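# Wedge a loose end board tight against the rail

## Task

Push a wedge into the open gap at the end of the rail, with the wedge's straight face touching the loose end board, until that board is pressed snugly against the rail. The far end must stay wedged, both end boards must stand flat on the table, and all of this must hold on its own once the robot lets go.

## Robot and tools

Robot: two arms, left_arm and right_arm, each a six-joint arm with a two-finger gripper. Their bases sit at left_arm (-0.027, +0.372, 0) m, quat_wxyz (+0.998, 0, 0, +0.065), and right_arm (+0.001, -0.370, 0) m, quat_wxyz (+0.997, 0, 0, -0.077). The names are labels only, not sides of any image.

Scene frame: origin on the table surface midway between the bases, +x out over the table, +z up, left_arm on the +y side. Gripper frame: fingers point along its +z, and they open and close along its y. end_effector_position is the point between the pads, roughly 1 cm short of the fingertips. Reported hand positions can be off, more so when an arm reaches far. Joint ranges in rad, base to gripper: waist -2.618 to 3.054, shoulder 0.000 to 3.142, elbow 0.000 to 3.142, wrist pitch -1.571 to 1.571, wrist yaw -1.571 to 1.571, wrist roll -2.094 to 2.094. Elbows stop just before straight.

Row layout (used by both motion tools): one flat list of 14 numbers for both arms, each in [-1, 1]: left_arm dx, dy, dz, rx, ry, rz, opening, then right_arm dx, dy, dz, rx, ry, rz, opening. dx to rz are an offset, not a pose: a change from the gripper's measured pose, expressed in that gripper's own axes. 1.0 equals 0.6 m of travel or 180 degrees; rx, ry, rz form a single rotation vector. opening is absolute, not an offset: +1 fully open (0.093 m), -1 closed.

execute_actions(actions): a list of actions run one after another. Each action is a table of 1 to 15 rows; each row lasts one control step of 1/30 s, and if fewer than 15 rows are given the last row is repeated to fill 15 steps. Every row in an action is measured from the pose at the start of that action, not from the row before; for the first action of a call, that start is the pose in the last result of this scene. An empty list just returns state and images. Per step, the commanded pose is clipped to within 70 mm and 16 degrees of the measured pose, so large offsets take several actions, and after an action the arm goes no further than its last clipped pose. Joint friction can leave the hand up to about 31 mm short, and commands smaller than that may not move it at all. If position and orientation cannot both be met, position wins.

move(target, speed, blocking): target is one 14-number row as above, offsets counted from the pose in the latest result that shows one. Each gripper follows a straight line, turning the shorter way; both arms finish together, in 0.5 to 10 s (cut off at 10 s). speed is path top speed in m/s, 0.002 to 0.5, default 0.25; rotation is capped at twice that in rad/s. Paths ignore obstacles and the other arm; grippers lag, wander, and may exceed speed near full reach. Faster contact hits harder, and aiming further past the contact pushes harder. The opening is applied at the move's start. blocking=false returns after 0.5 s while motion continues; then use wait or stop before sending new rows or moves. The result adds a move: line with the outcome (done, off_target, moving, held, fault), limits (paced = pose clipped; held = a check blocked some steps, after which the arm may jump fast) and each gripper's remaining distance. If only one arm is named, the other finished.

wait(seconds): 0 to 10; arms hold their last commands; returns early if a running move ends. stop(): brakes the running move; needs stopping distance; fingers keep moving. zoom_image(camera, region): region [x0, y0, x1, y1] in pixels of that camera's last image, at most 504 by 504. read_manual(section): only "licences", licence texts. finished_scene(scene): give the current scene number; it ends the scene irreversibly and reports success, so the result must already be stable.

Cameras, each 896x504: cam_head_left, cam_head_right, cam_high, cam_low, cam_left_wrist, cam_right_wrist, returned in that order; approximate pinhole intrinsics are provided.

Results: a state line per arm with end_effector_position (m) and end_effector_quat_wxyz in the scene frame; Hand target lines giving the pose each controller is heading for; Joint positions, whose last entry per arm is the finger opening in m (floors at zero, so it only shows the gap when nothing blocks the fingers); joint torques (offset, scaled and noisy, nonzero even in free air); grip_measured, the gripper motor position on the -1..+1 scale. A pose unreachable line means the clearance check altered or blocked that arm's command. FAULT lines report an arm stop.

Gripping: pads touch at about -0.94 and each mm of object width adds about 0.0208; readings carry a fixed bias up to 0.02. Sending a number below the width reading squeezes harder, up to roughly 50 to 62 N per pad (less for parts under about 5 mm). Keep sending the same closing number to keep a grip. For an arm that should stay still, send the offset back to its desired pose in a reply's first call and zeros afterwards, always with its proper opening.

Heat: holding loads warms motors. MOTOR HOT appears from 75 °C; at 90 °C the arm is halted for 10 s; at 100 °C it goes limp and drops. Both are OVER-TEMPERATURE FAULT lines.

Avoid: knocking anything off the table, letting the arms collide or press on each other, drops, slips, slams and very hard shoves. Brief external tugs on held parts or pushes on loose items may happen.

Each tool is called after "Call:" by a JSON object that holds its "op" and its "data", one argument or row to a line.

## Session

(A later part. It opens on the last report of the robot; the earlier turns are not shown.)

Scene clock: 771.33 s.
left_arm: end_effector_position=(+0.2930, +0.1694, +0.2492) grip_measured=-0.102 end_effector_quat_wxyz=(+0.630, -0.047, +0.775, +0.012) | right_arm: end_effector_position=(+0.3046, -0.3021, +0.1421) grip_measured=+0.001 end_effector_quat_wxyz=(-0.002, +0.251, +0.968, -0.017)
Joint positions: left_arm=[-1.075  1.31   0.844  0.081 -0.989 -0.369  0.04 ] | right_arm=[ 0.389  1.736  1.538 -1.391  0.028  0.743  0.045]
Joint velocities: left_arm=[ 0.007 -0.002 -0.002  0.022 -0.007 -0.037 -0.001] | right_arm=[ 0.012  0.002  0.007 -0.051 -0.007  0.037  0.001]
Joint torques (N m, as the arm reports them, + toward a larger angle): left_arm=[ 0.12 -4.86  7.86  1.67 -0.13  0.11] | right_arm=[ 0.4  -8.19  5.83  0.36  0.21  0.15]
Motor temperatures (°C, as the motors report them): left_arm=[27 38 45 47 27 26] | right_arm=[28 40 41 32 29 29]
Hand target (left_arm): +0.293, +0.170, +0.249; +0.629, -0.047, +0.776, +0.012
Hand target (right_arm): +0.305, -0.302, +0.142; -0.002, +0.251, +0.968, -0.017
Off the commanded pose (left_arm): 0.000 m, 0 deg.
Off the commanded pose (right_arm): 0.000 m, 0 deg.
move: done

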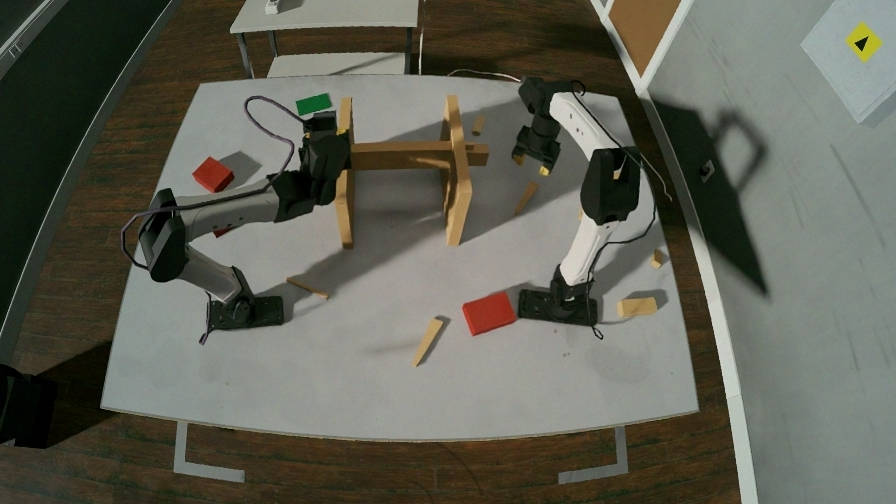

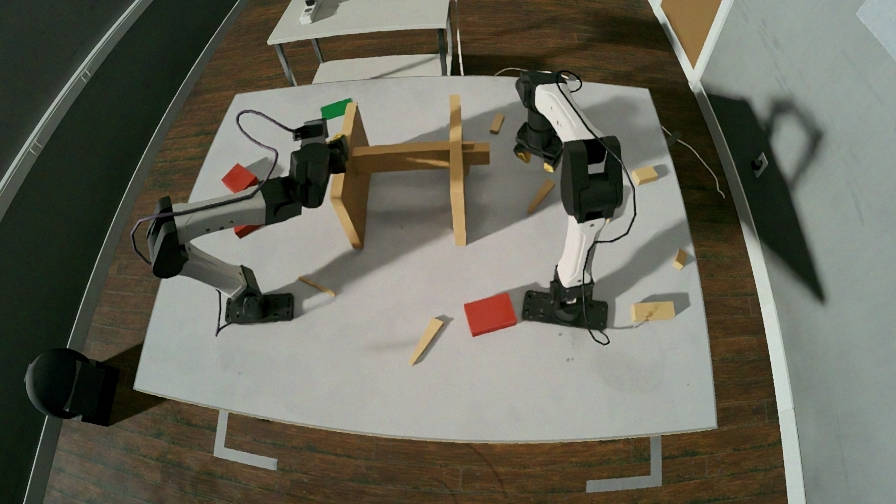

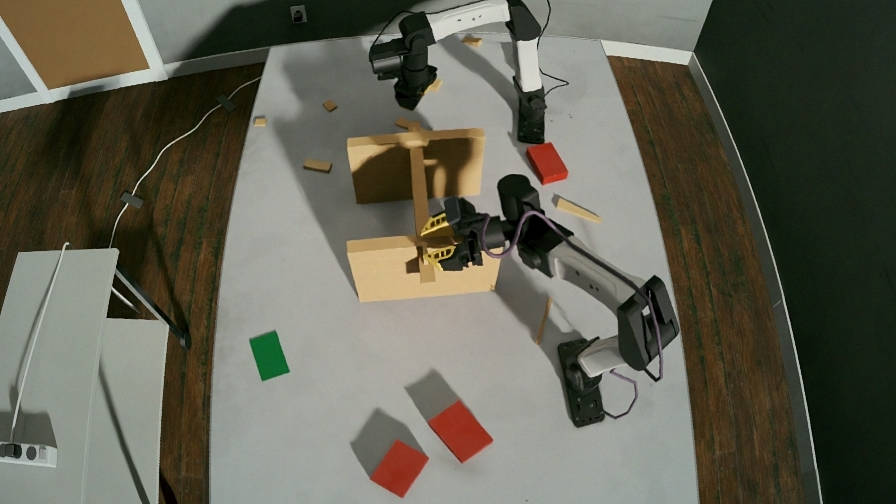

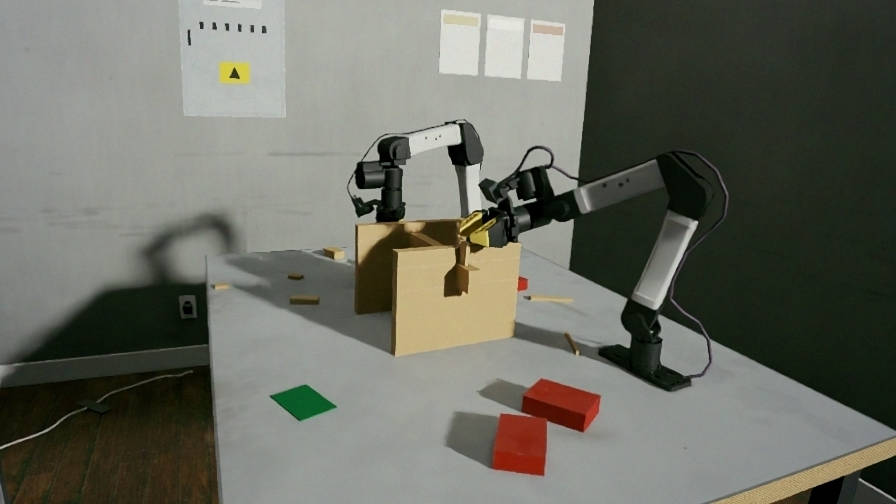

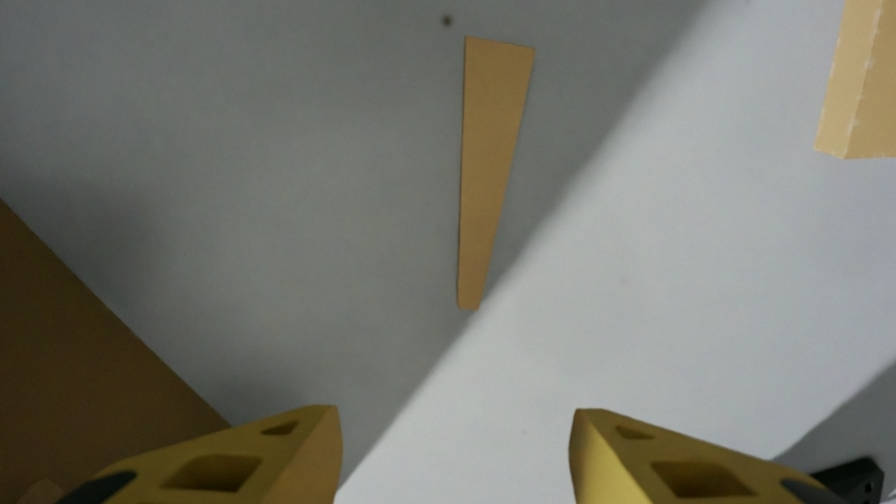

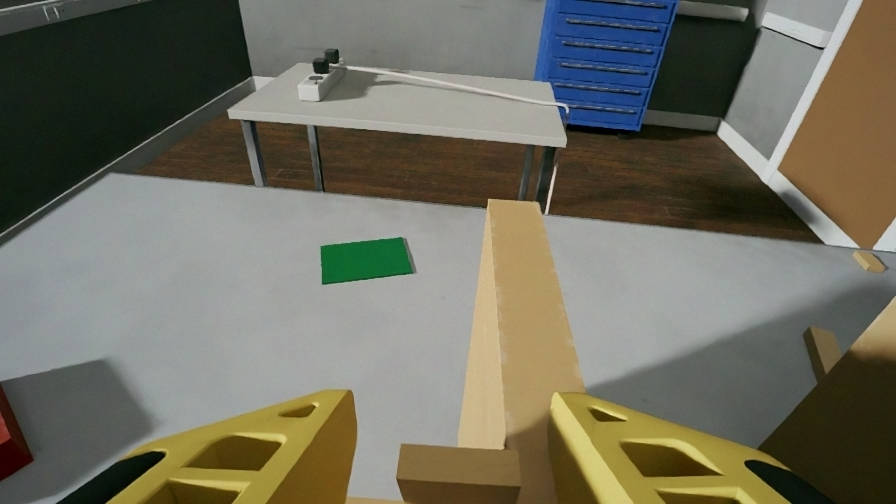

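Call:
{"op": "move", "data": {
  "target": [-0.0537, -0.0611, -0.0065, 0.0763, 0.3253, -0.0312, 0.3, 0, 0, 0, 0, 0, 0, 0.0],
  "speed": 0.12
}}

Call:
{"op": "zoom_image", "data": {
  "camera": "cam_low",
  "region": [400, 170, 530, 300]
}}

Call:
{"op": "zoom_image", "data": {
  "camera": "cam_high",
  "region": [370, 180, 490, 300]
}}

Scene clock: 896.30 s.
left_arm: end_effector_position=(+0.2919, +0.1340, +0.2847) grip_measured=+0.298 end_effector_quat_wxyz=(+0.169, -0.013, +0.976, -0.138) | right_arm: end_effector_position=(+0.3046, -0.3021, +0.1421) grip_measured=+0.001 end_effector_quat_wxyz=(-0.002, +0.251, +0.968, -0.017)
Joint positions: left_arm=[-0.765  1.806  2.125 -1.45   0.016 -0.664  0.06 ] | right_arm=[ 0.389  1.736  1.538 -1.391  0.028  0.743  0.045]
Joint velocities: left_arm=[-0.012 -0.007  0.002 -0.037  0.022 -0.125  0.001] | right_arm=[-0.007 -0.002  0.002  0.051 -0.022 -0.022  0.   ]
Joint torques (N m, as the arm reports them, + toward a larger angle): left_arm=[ 1.03 -6.84  8.31  1.17  0.07  0.15] | right_arm=[ 0.41 -8.18  5.82  0.36  0.22  0.15]
Motor temperatures (°C, as the motors report them): left_arm=[27 38 48 45 27 26] | right_arm=[28 41 42 32 29 29]
Hand target (left_arm): +0.296, +0.136, +0.286; +0.169, -0.014, +0.976, -0.139
Hand target (right_arm): +0.305, -0.302, +0.142; -0.002, +0.251, +0.968, -0.017
Off the commanded pose (left_arm): 0.007 m, 1 deg.
Off the commanded pose (right_arm): 0.000 m, 0 deg.
move: done

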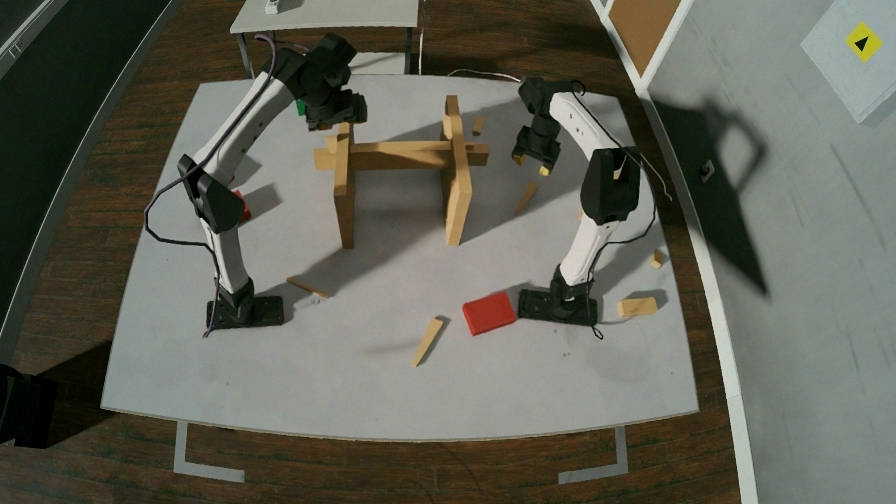

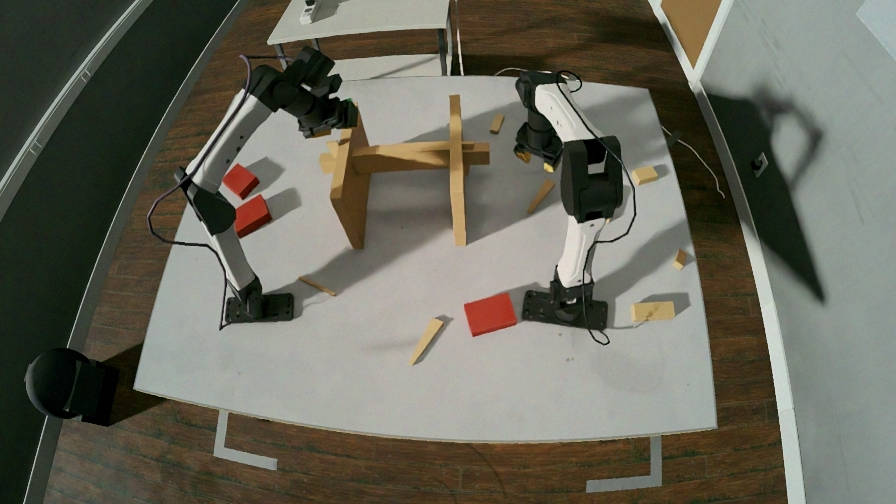

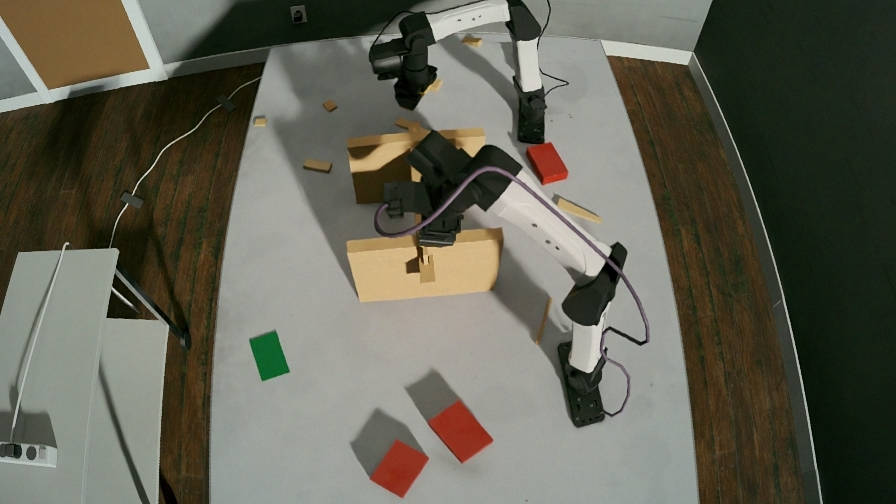

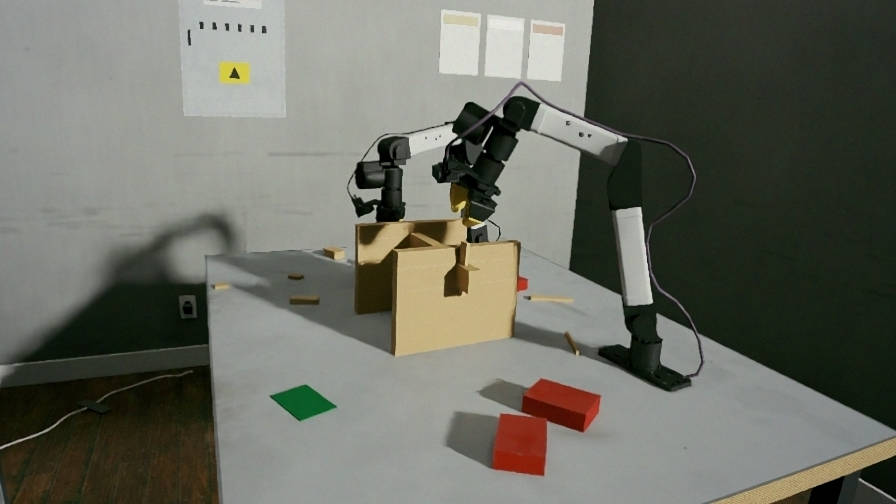

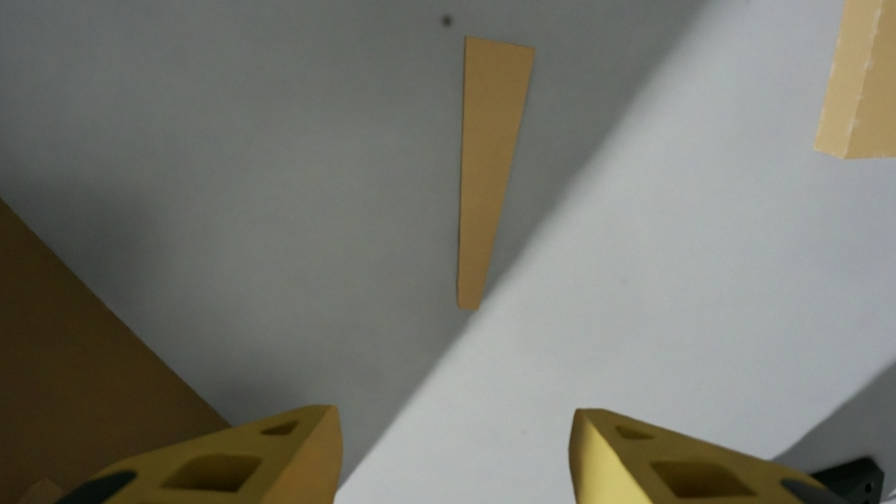

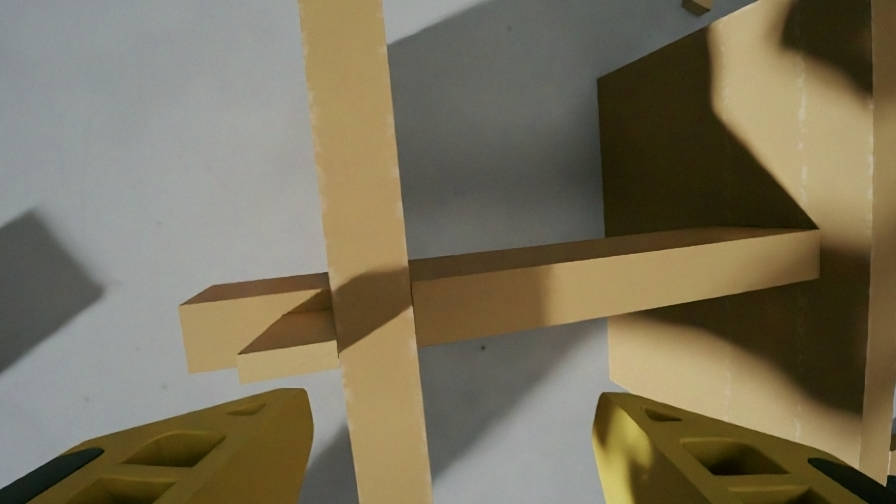

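Region (400, 170, 530, 300) of cam_low's 896x504 image, scaled by 3.877, with more detail than that image has.

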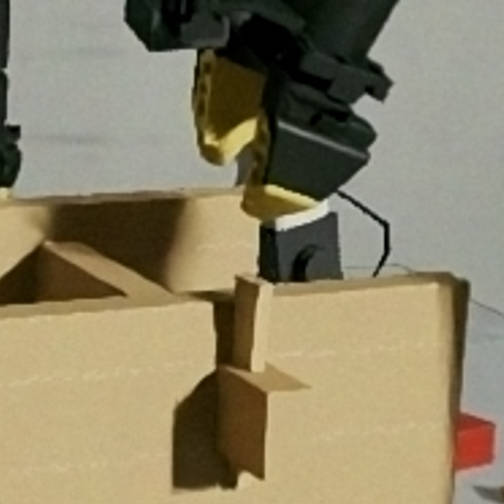

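Region (370, 180, 490, 300) of cam_high's 896x504 image, scaled by 4.200, with more detail than that image has.

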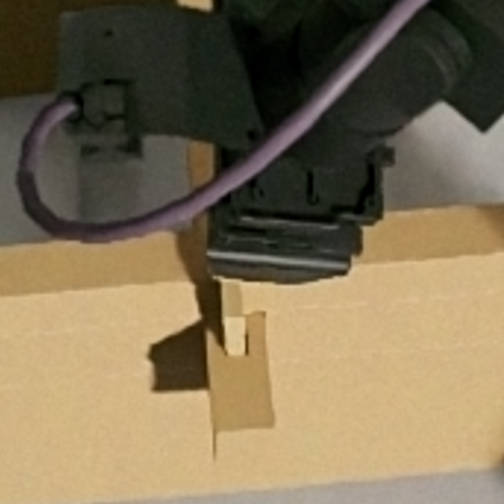

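Call:
{"op": "zoom_image", "data": {
  "camera": "cam_right_wrist",
  "region": [150, 230, 490, 430]
}}

Region (150, 230, 490, 430) of cam_right_wrist's 896x504 image, scaled by 1.482, with more detail than that image has; it fills the top 296 rows of this view, and the rest is white.

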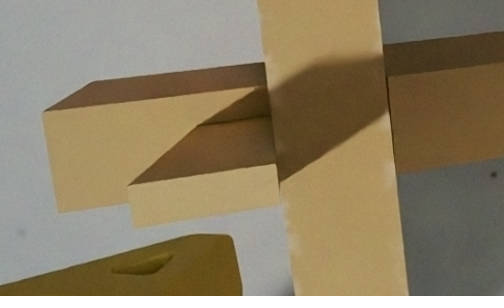

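Call:
{"op": "move", "data": {
  "target": [-0.0032, 0.0163, 0.0349, 0, 0, 0, 0.3, 0, 0, 0, 0, 0, 0, 0.0],
  "speed": 0.03
}}

Call:
{"op": "zoom_image", "data": {
  "camera": "cam_low",
  "region": [420, 190, 530, 300]
}}

Call:
{"op": "zoom_image", "data": {
  "camera": "cam_right_wrist",
  "region": [120, 270, 460, 470]
}}

Scene clock: 931.60 s.
left_arm: end_effector_position=(+0.2993, +0.1345, +0.2547) grip_measured=+0.298 end_effector_quat_wxyz=(+0.154, -0.012, +0.980, -0.127) | right_arm: end_effector_position=(+0.3046, -0.3021, +0.1421) grip_measured=+0.001 end_effector_quat_wxyz=(-0.002, +0.251, +0.968, -0.017)
Joint positions: left_arm=[-0.751  1.806  2.006 -1.371  0.022 -0.648  0.06 ] | right_arm=[ 0.389  1.736  1.538 -1.391  0.028  0.743  0.045]
Joint velocities: left_arm=[-0.012  0.002  0.007  0.037  0.007  0.037 -0.   ] | right_arm=[-0.012 -0.002  0.002 -0.037 -0.007 -0.022  0.   ]
Joint torques (N m, as the arm reports them, + toward a larger angle): left_arm=[  0.94 -10.51   5.66   1.35   0.05   0.22] | right_arm=[ 0.4  -8.19  5.82  0.36  0.22  0.15]
Motor temperatures (°C, as the motors report them): left_arm=[27 42 48 43 27 26] | right_arm=[28 41 42 32 29 29]
Hand target (left_arm): +0.301, +0.138, +0.264; +0.168, -0.013, +0.976, -0.138
Hand target (right_arm): +0.305, -0.302, +0.142; -0.002, +0.251, +0.968, -0.017
Off the commanded pose (left_arm): 0.010 m, 2 deg.
Off the commanded pose (right_arm): 0.000 m, 0 deg.
move: done

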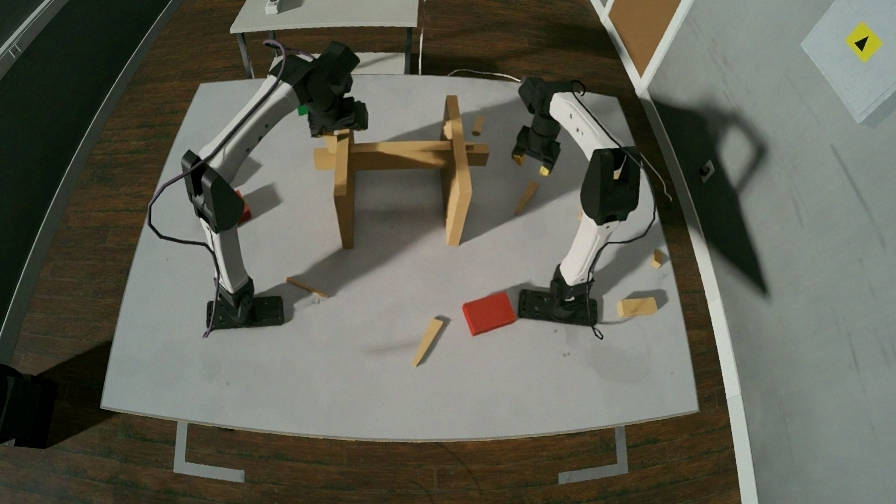

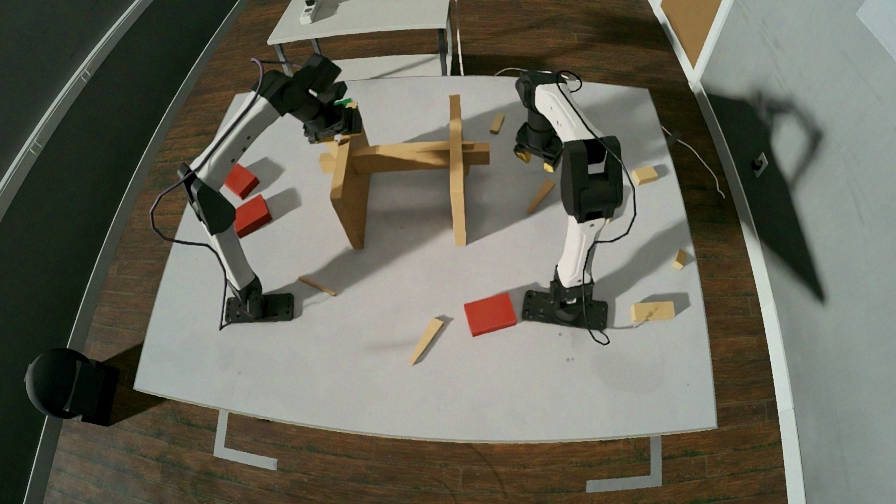

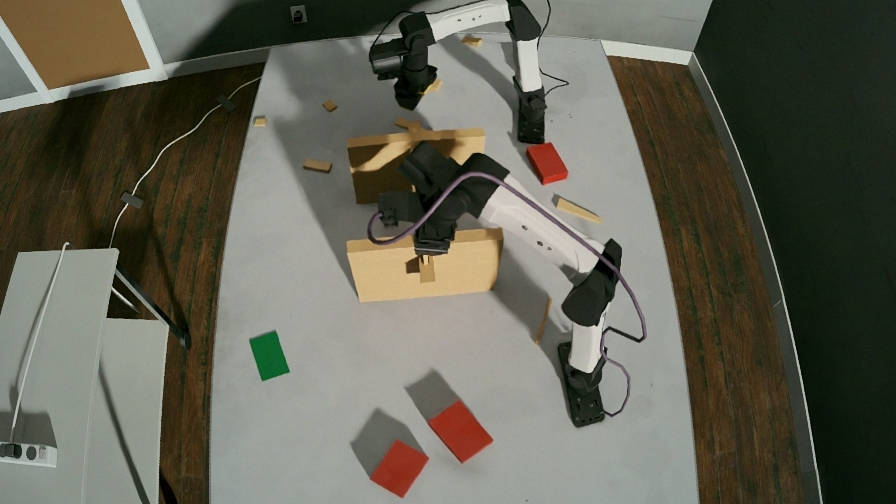

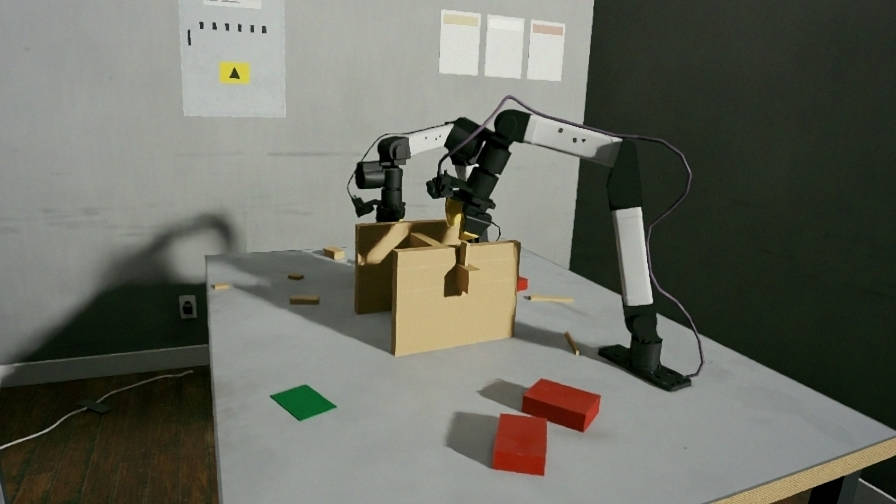

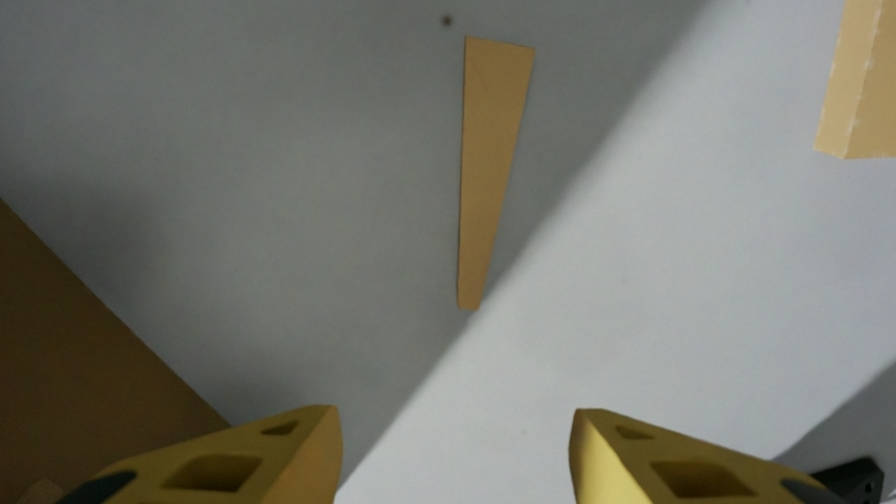

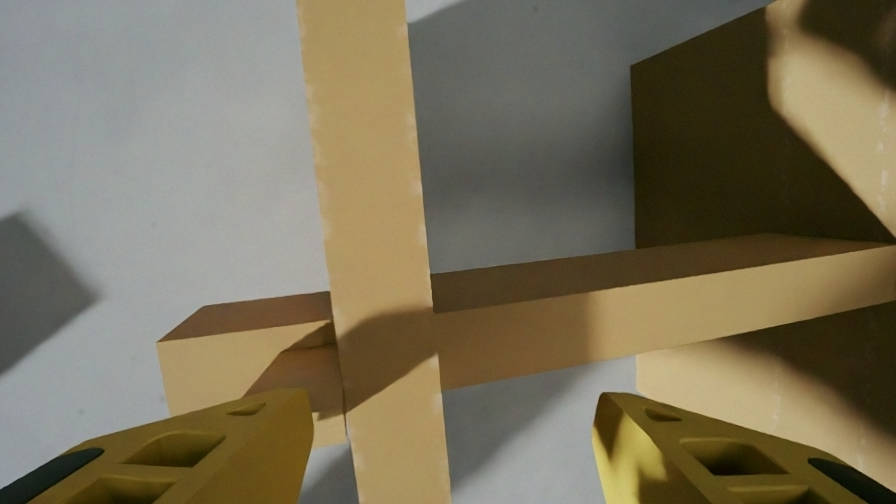

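Region (420, 190, 530, 300) of cam_low's 896x504 image, scaled by 4.582, with more detail than that image has.

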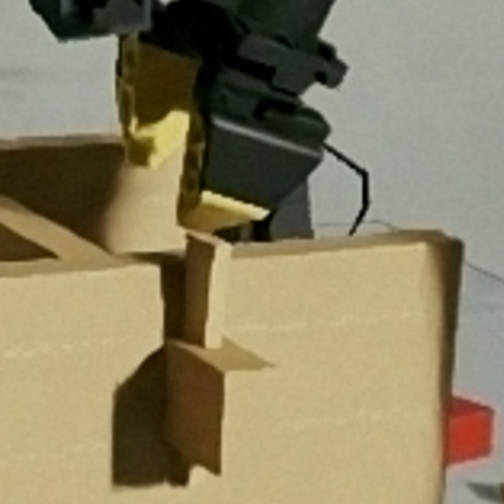

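Region (120, 270, 460, 470) of cam_right_wrist's 896x504 image, scaled by 1.482, with more detail than that image has; it fills the top 296 rows of this view, and the rest is white.

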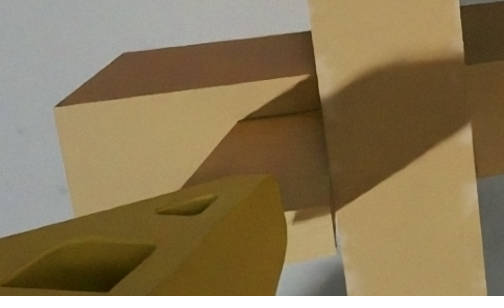

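Call:
{"op": "move", "data": {
  "target": [0.0075, 0.0063, 0.023, -0.005, 0.0066, 0, 0.3, 0, 0, 0, 0, 0, 0, 0.0],
  "speed": 0.012
}}

Call:
{"op": "zoom_image", "data": {
  "camera": "cam_low",
  "region": [420, 190, 530, 300]
}}

Call:
{"op": "zoom_image", "data": {
  "camera": "cam_right_wrist",
  "region": [120, 270, 520, 504]
}}

Scene clock: 949.10 s.
left_arm: end_effector_position=(+0.3002, +0.1335, +0.2477) grip_measured=+0.298 end_effector_quat_wxyz=(+0.151, -0.011, +0.981, -0.125) | right_arm: end_effector_position=(+0.3046, -0.3021, +0.1421) grip_measured=+0.001 end_effector_quat_wxyz=(-0.002, +0.251, +0.968, -0.017)
Joint positions: left_arm=[-0.751  1.806  1.979 -1.35   0.024 -0.648  0.06 ] | right_arm=[ 0.389  1.736  1.538 -1.391  0.028  0.743  0.045]
Joint velocities: left_arm=[ 0.007  0.007 -0.007 -0.037 -0.081 -0.066 -0.002] | right_arm=[-0.002  0.007  0.002  0.007 -0.037  0.037 -0.001]
Joint torques (N m, as the arm reports them, + toward a larger angle): left_arm=[ 0.25 -8.22  4.92  1.2  -0.01  0.13] | right_arm=[ 0.41 -8.2   5.83  0.36  0.22  0.15]
Motor temperatures (°C, as the motors report them): left_arm=[27 46 46 43 27 26] | right_arm=[28 41 42 32 29 29]
Hand target (left_arm): +0.299, +0.135, +0.240; +0.144, -0.012, +0.982, -0.119
Hand target (right_arm): +0.305, -0.302, +0.142; -0.002, +0.251, +0.968, -0.017
Off the commanded pose (left_arm): 0.008 m, 1 deg.
Off the commanded pose (right_arm): 0.000 m, 0 deg.
move: done

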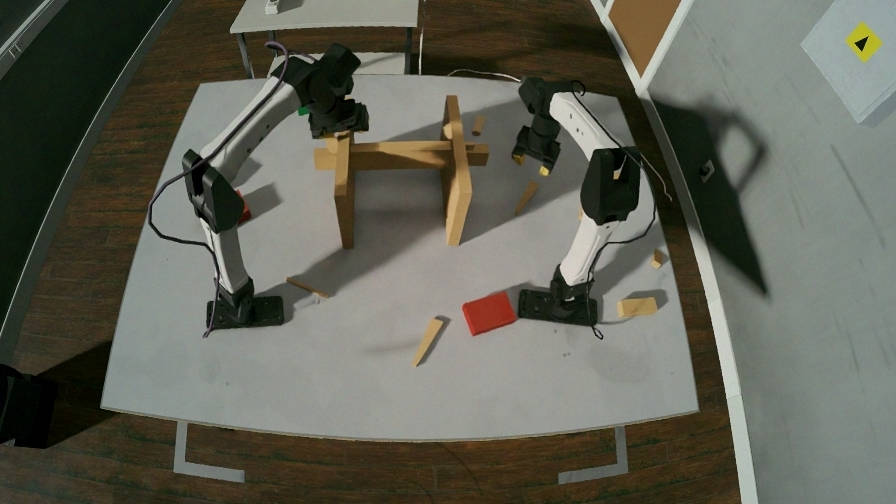

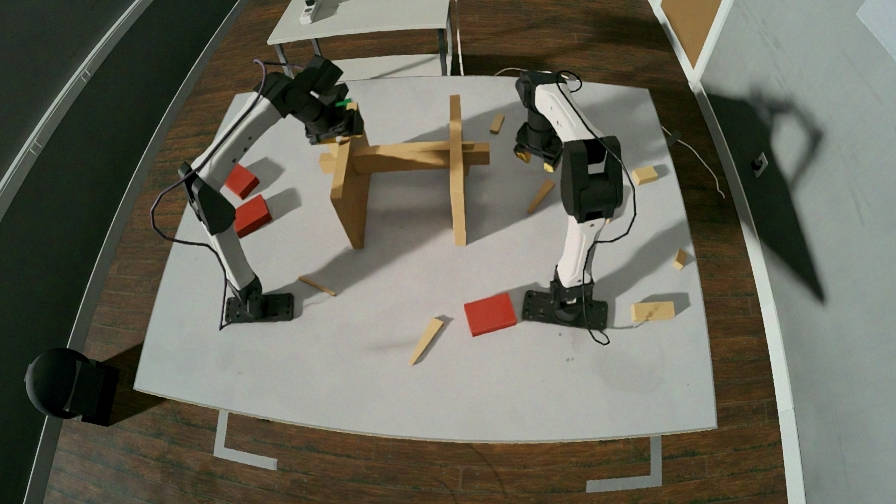

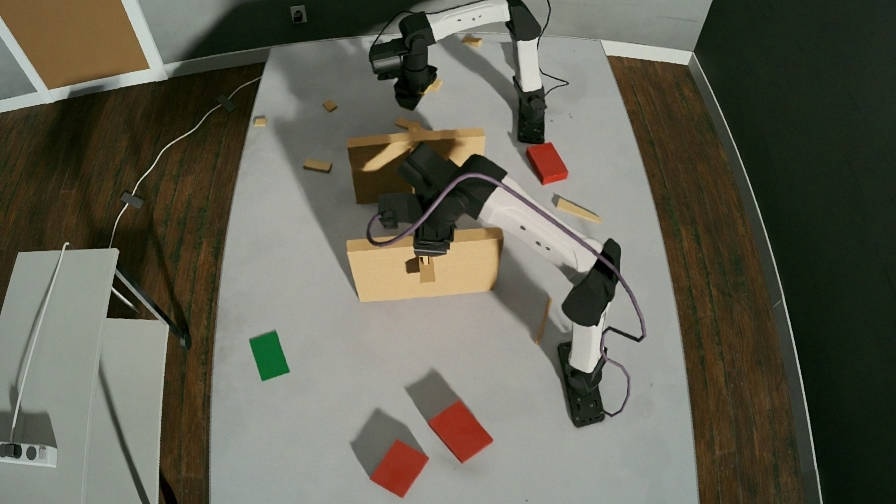

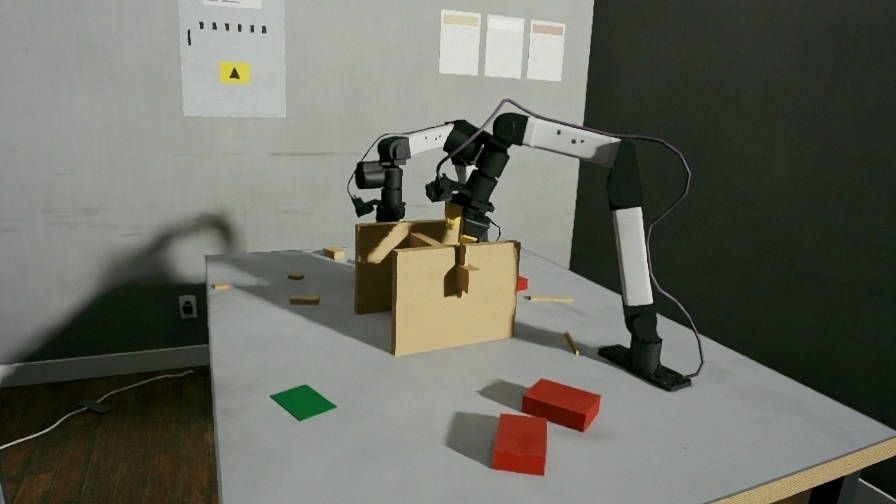

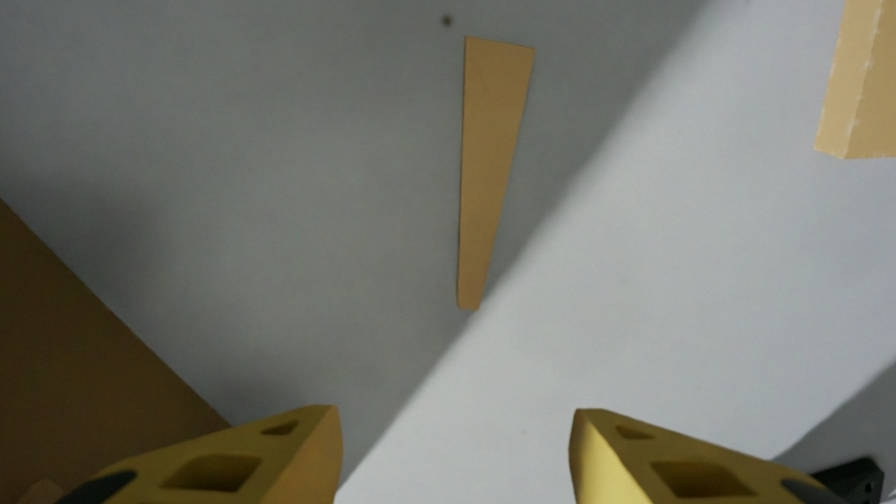

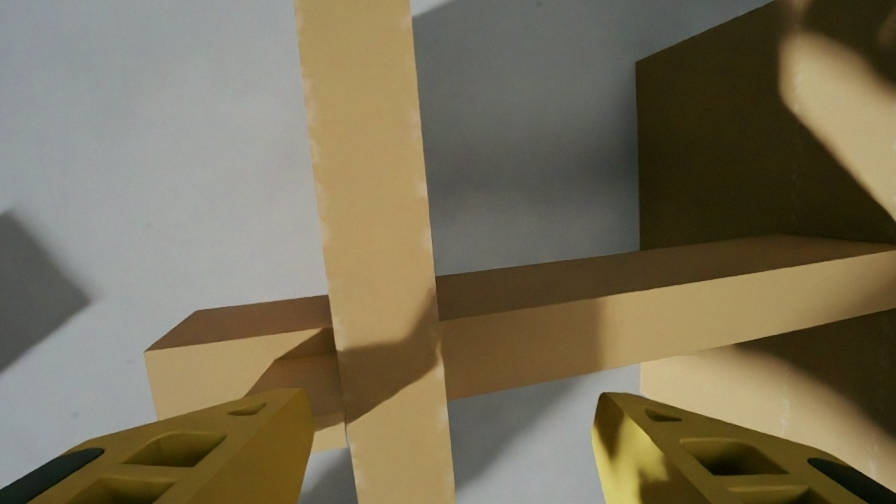

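Region (420, 190, 530, 300) of cam_low's 896x504 image, scaled by 4.582, with more detail than that image has.

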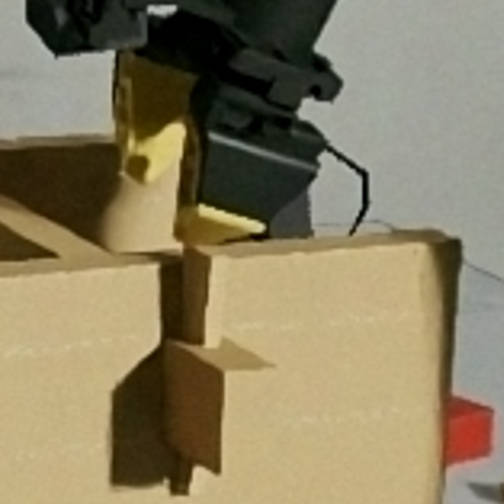

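Region (120, 270, 520, 504) of cam_right_wrist's 896x504 image, scaled by 1.260, with more detail than that image has; it fills the top 295 rows of this view, and the rest is white.

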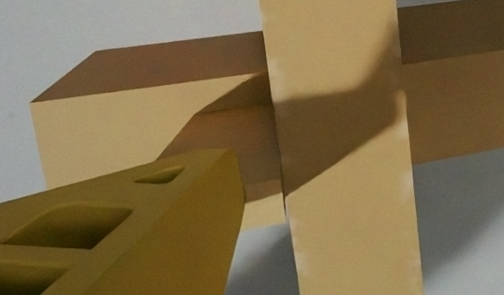

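Call:
{"op": "move", "data": {
  "target": [0.0146, 0.0082, 0.0396, -0.0087, 0.0115, 0, 0.3, 0, 0, 0, 0, 0, 0, 0.0],
  "speed": 0.012
}}

Call:
{"op": "zoom_image", "data": {
  "camera": "cam_low",
  "region": [400, 200, 530, 330]
}}

Call:
{"op": "zoom_image", "data": {
  "camera": "cam_right_wrist",
  "region": [120, 270, 520, 504]
}}

Scene clock: 964.40 s.
left_arm: end_effector_position=(+0.3003, +0.1308, +0.2343) grip_measured=+0.298 end_effector_quat_wxyz=(+0.141, -0.010, +0.982, -0.126) | right_arm: end_effector_position=(+0.3046, -0.3021, +0.1421) grip_measured=+0.001 end_effector_quat_wxyz=(-0.002, +0.251, +0.968, -0.017)
Joint positions: left_arm=[-0.751  1.806  1.927 -1.313  0.036 -0.648  0.06 ] | right_arm=[ 0.389  1.736  1.538 -1.391  0.028  0.743  0.045]
Joint velocities: left_arm=[ 0.012 -0.012 -0.007 -0.066 -0.125 -0.051  0.001] | right_arm=[ 0.002 -0.002 -0.007  0.007  0.051  0.051  0.   ]
Joint torques (N m, as the arm reports them, + toward a larger angle): left_arm=[-0.19 -7.49  4.53  1.18 -0.09  0.05] | right_arm=[ 0.41 -8.19  5.85  0.36  0.21  0.15]
Motor temperatures (°C, as the motors report them): left_arm=[27 46 45 42 27 26] | right_arm=[28 41 42 32 29 29]
Hand target (left_arm): +0.299, +0.132, +0.222; +0.132, -0.011, +0.985, -0.112
Hand target (right_arm): +0.305, -0.302, +0.142; -0.002, +0.251, +0.968, -0.017
Off the commanded pose (left_arm): 0.012 m, 2 deg.
Off the commanded pose (right_arm): 0.000 m, 0 deg.
move: off_target (left_arm)

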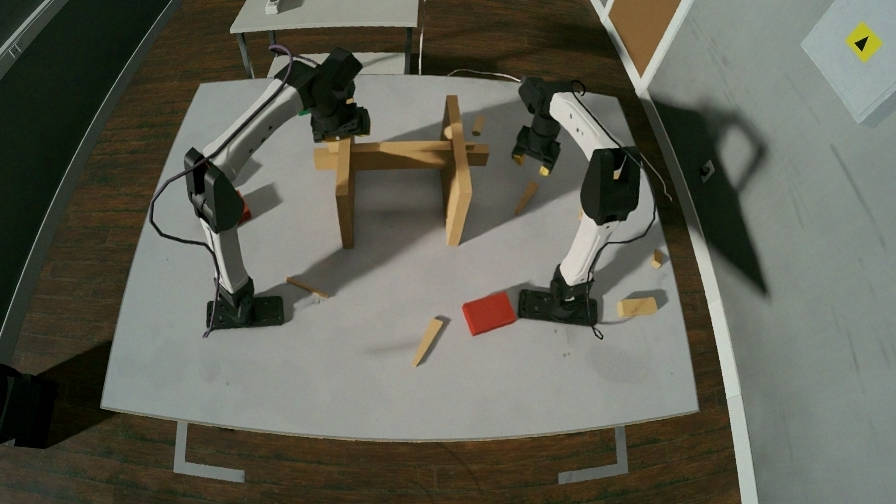

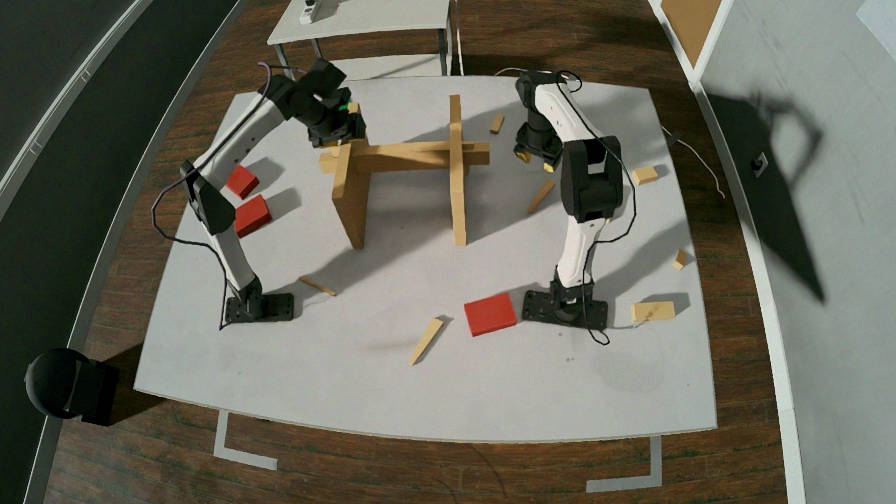

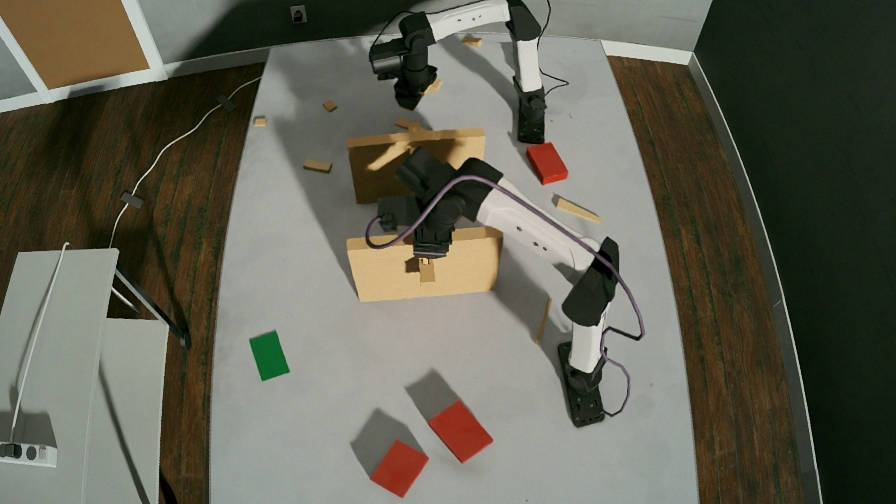

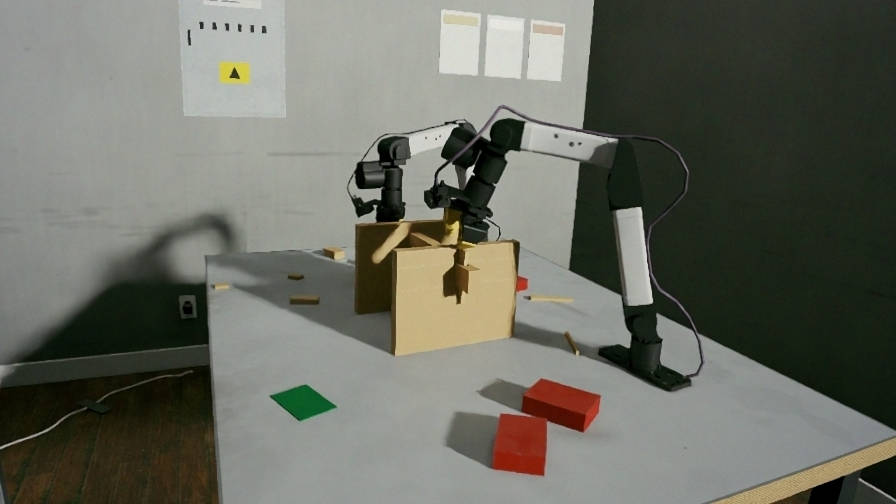

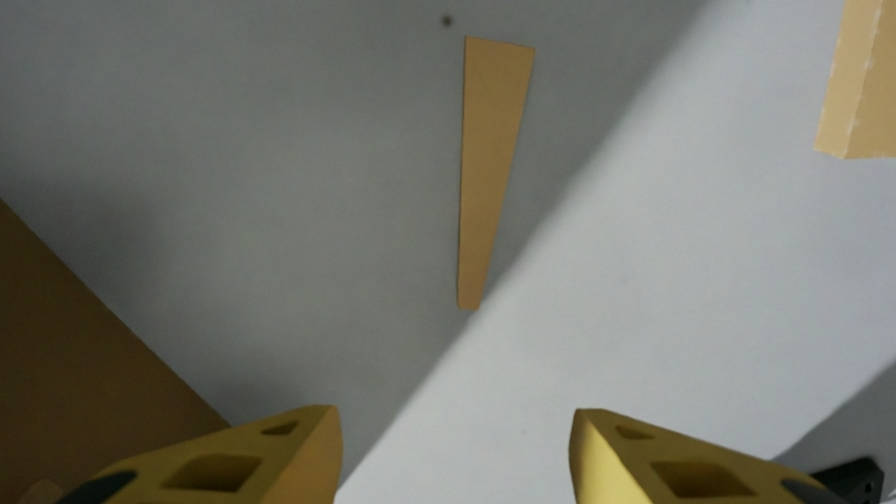

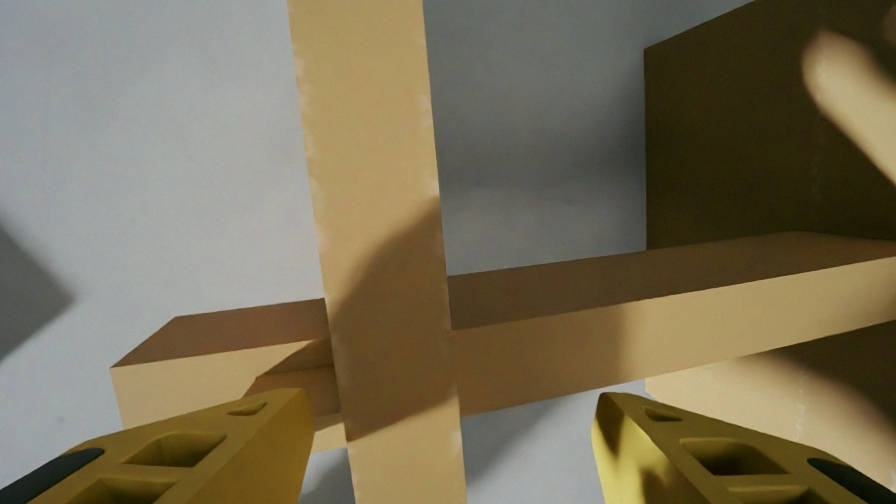

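Region (400, 200, 530, 330) of cam_low's 896x504 image, scaled by 3.877, with more detail than that image has.

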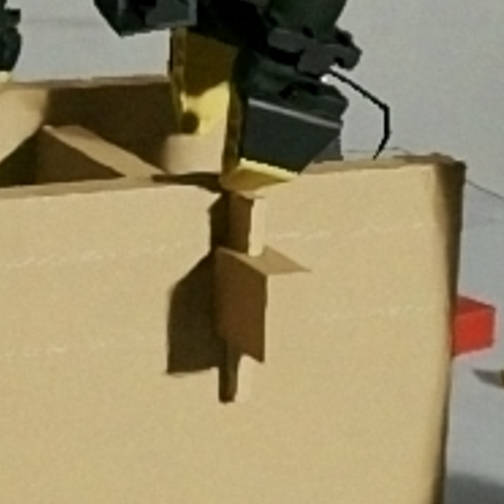

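Region (120, 270, 520, 504) of cam_right_wrist's 896x504 image, scaled by 1.260, with more detail than that image has; it fills the top 295 rows of this view, and the rest is white.

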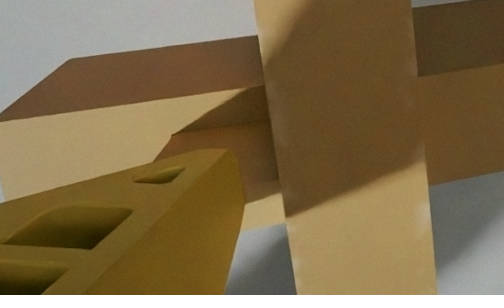

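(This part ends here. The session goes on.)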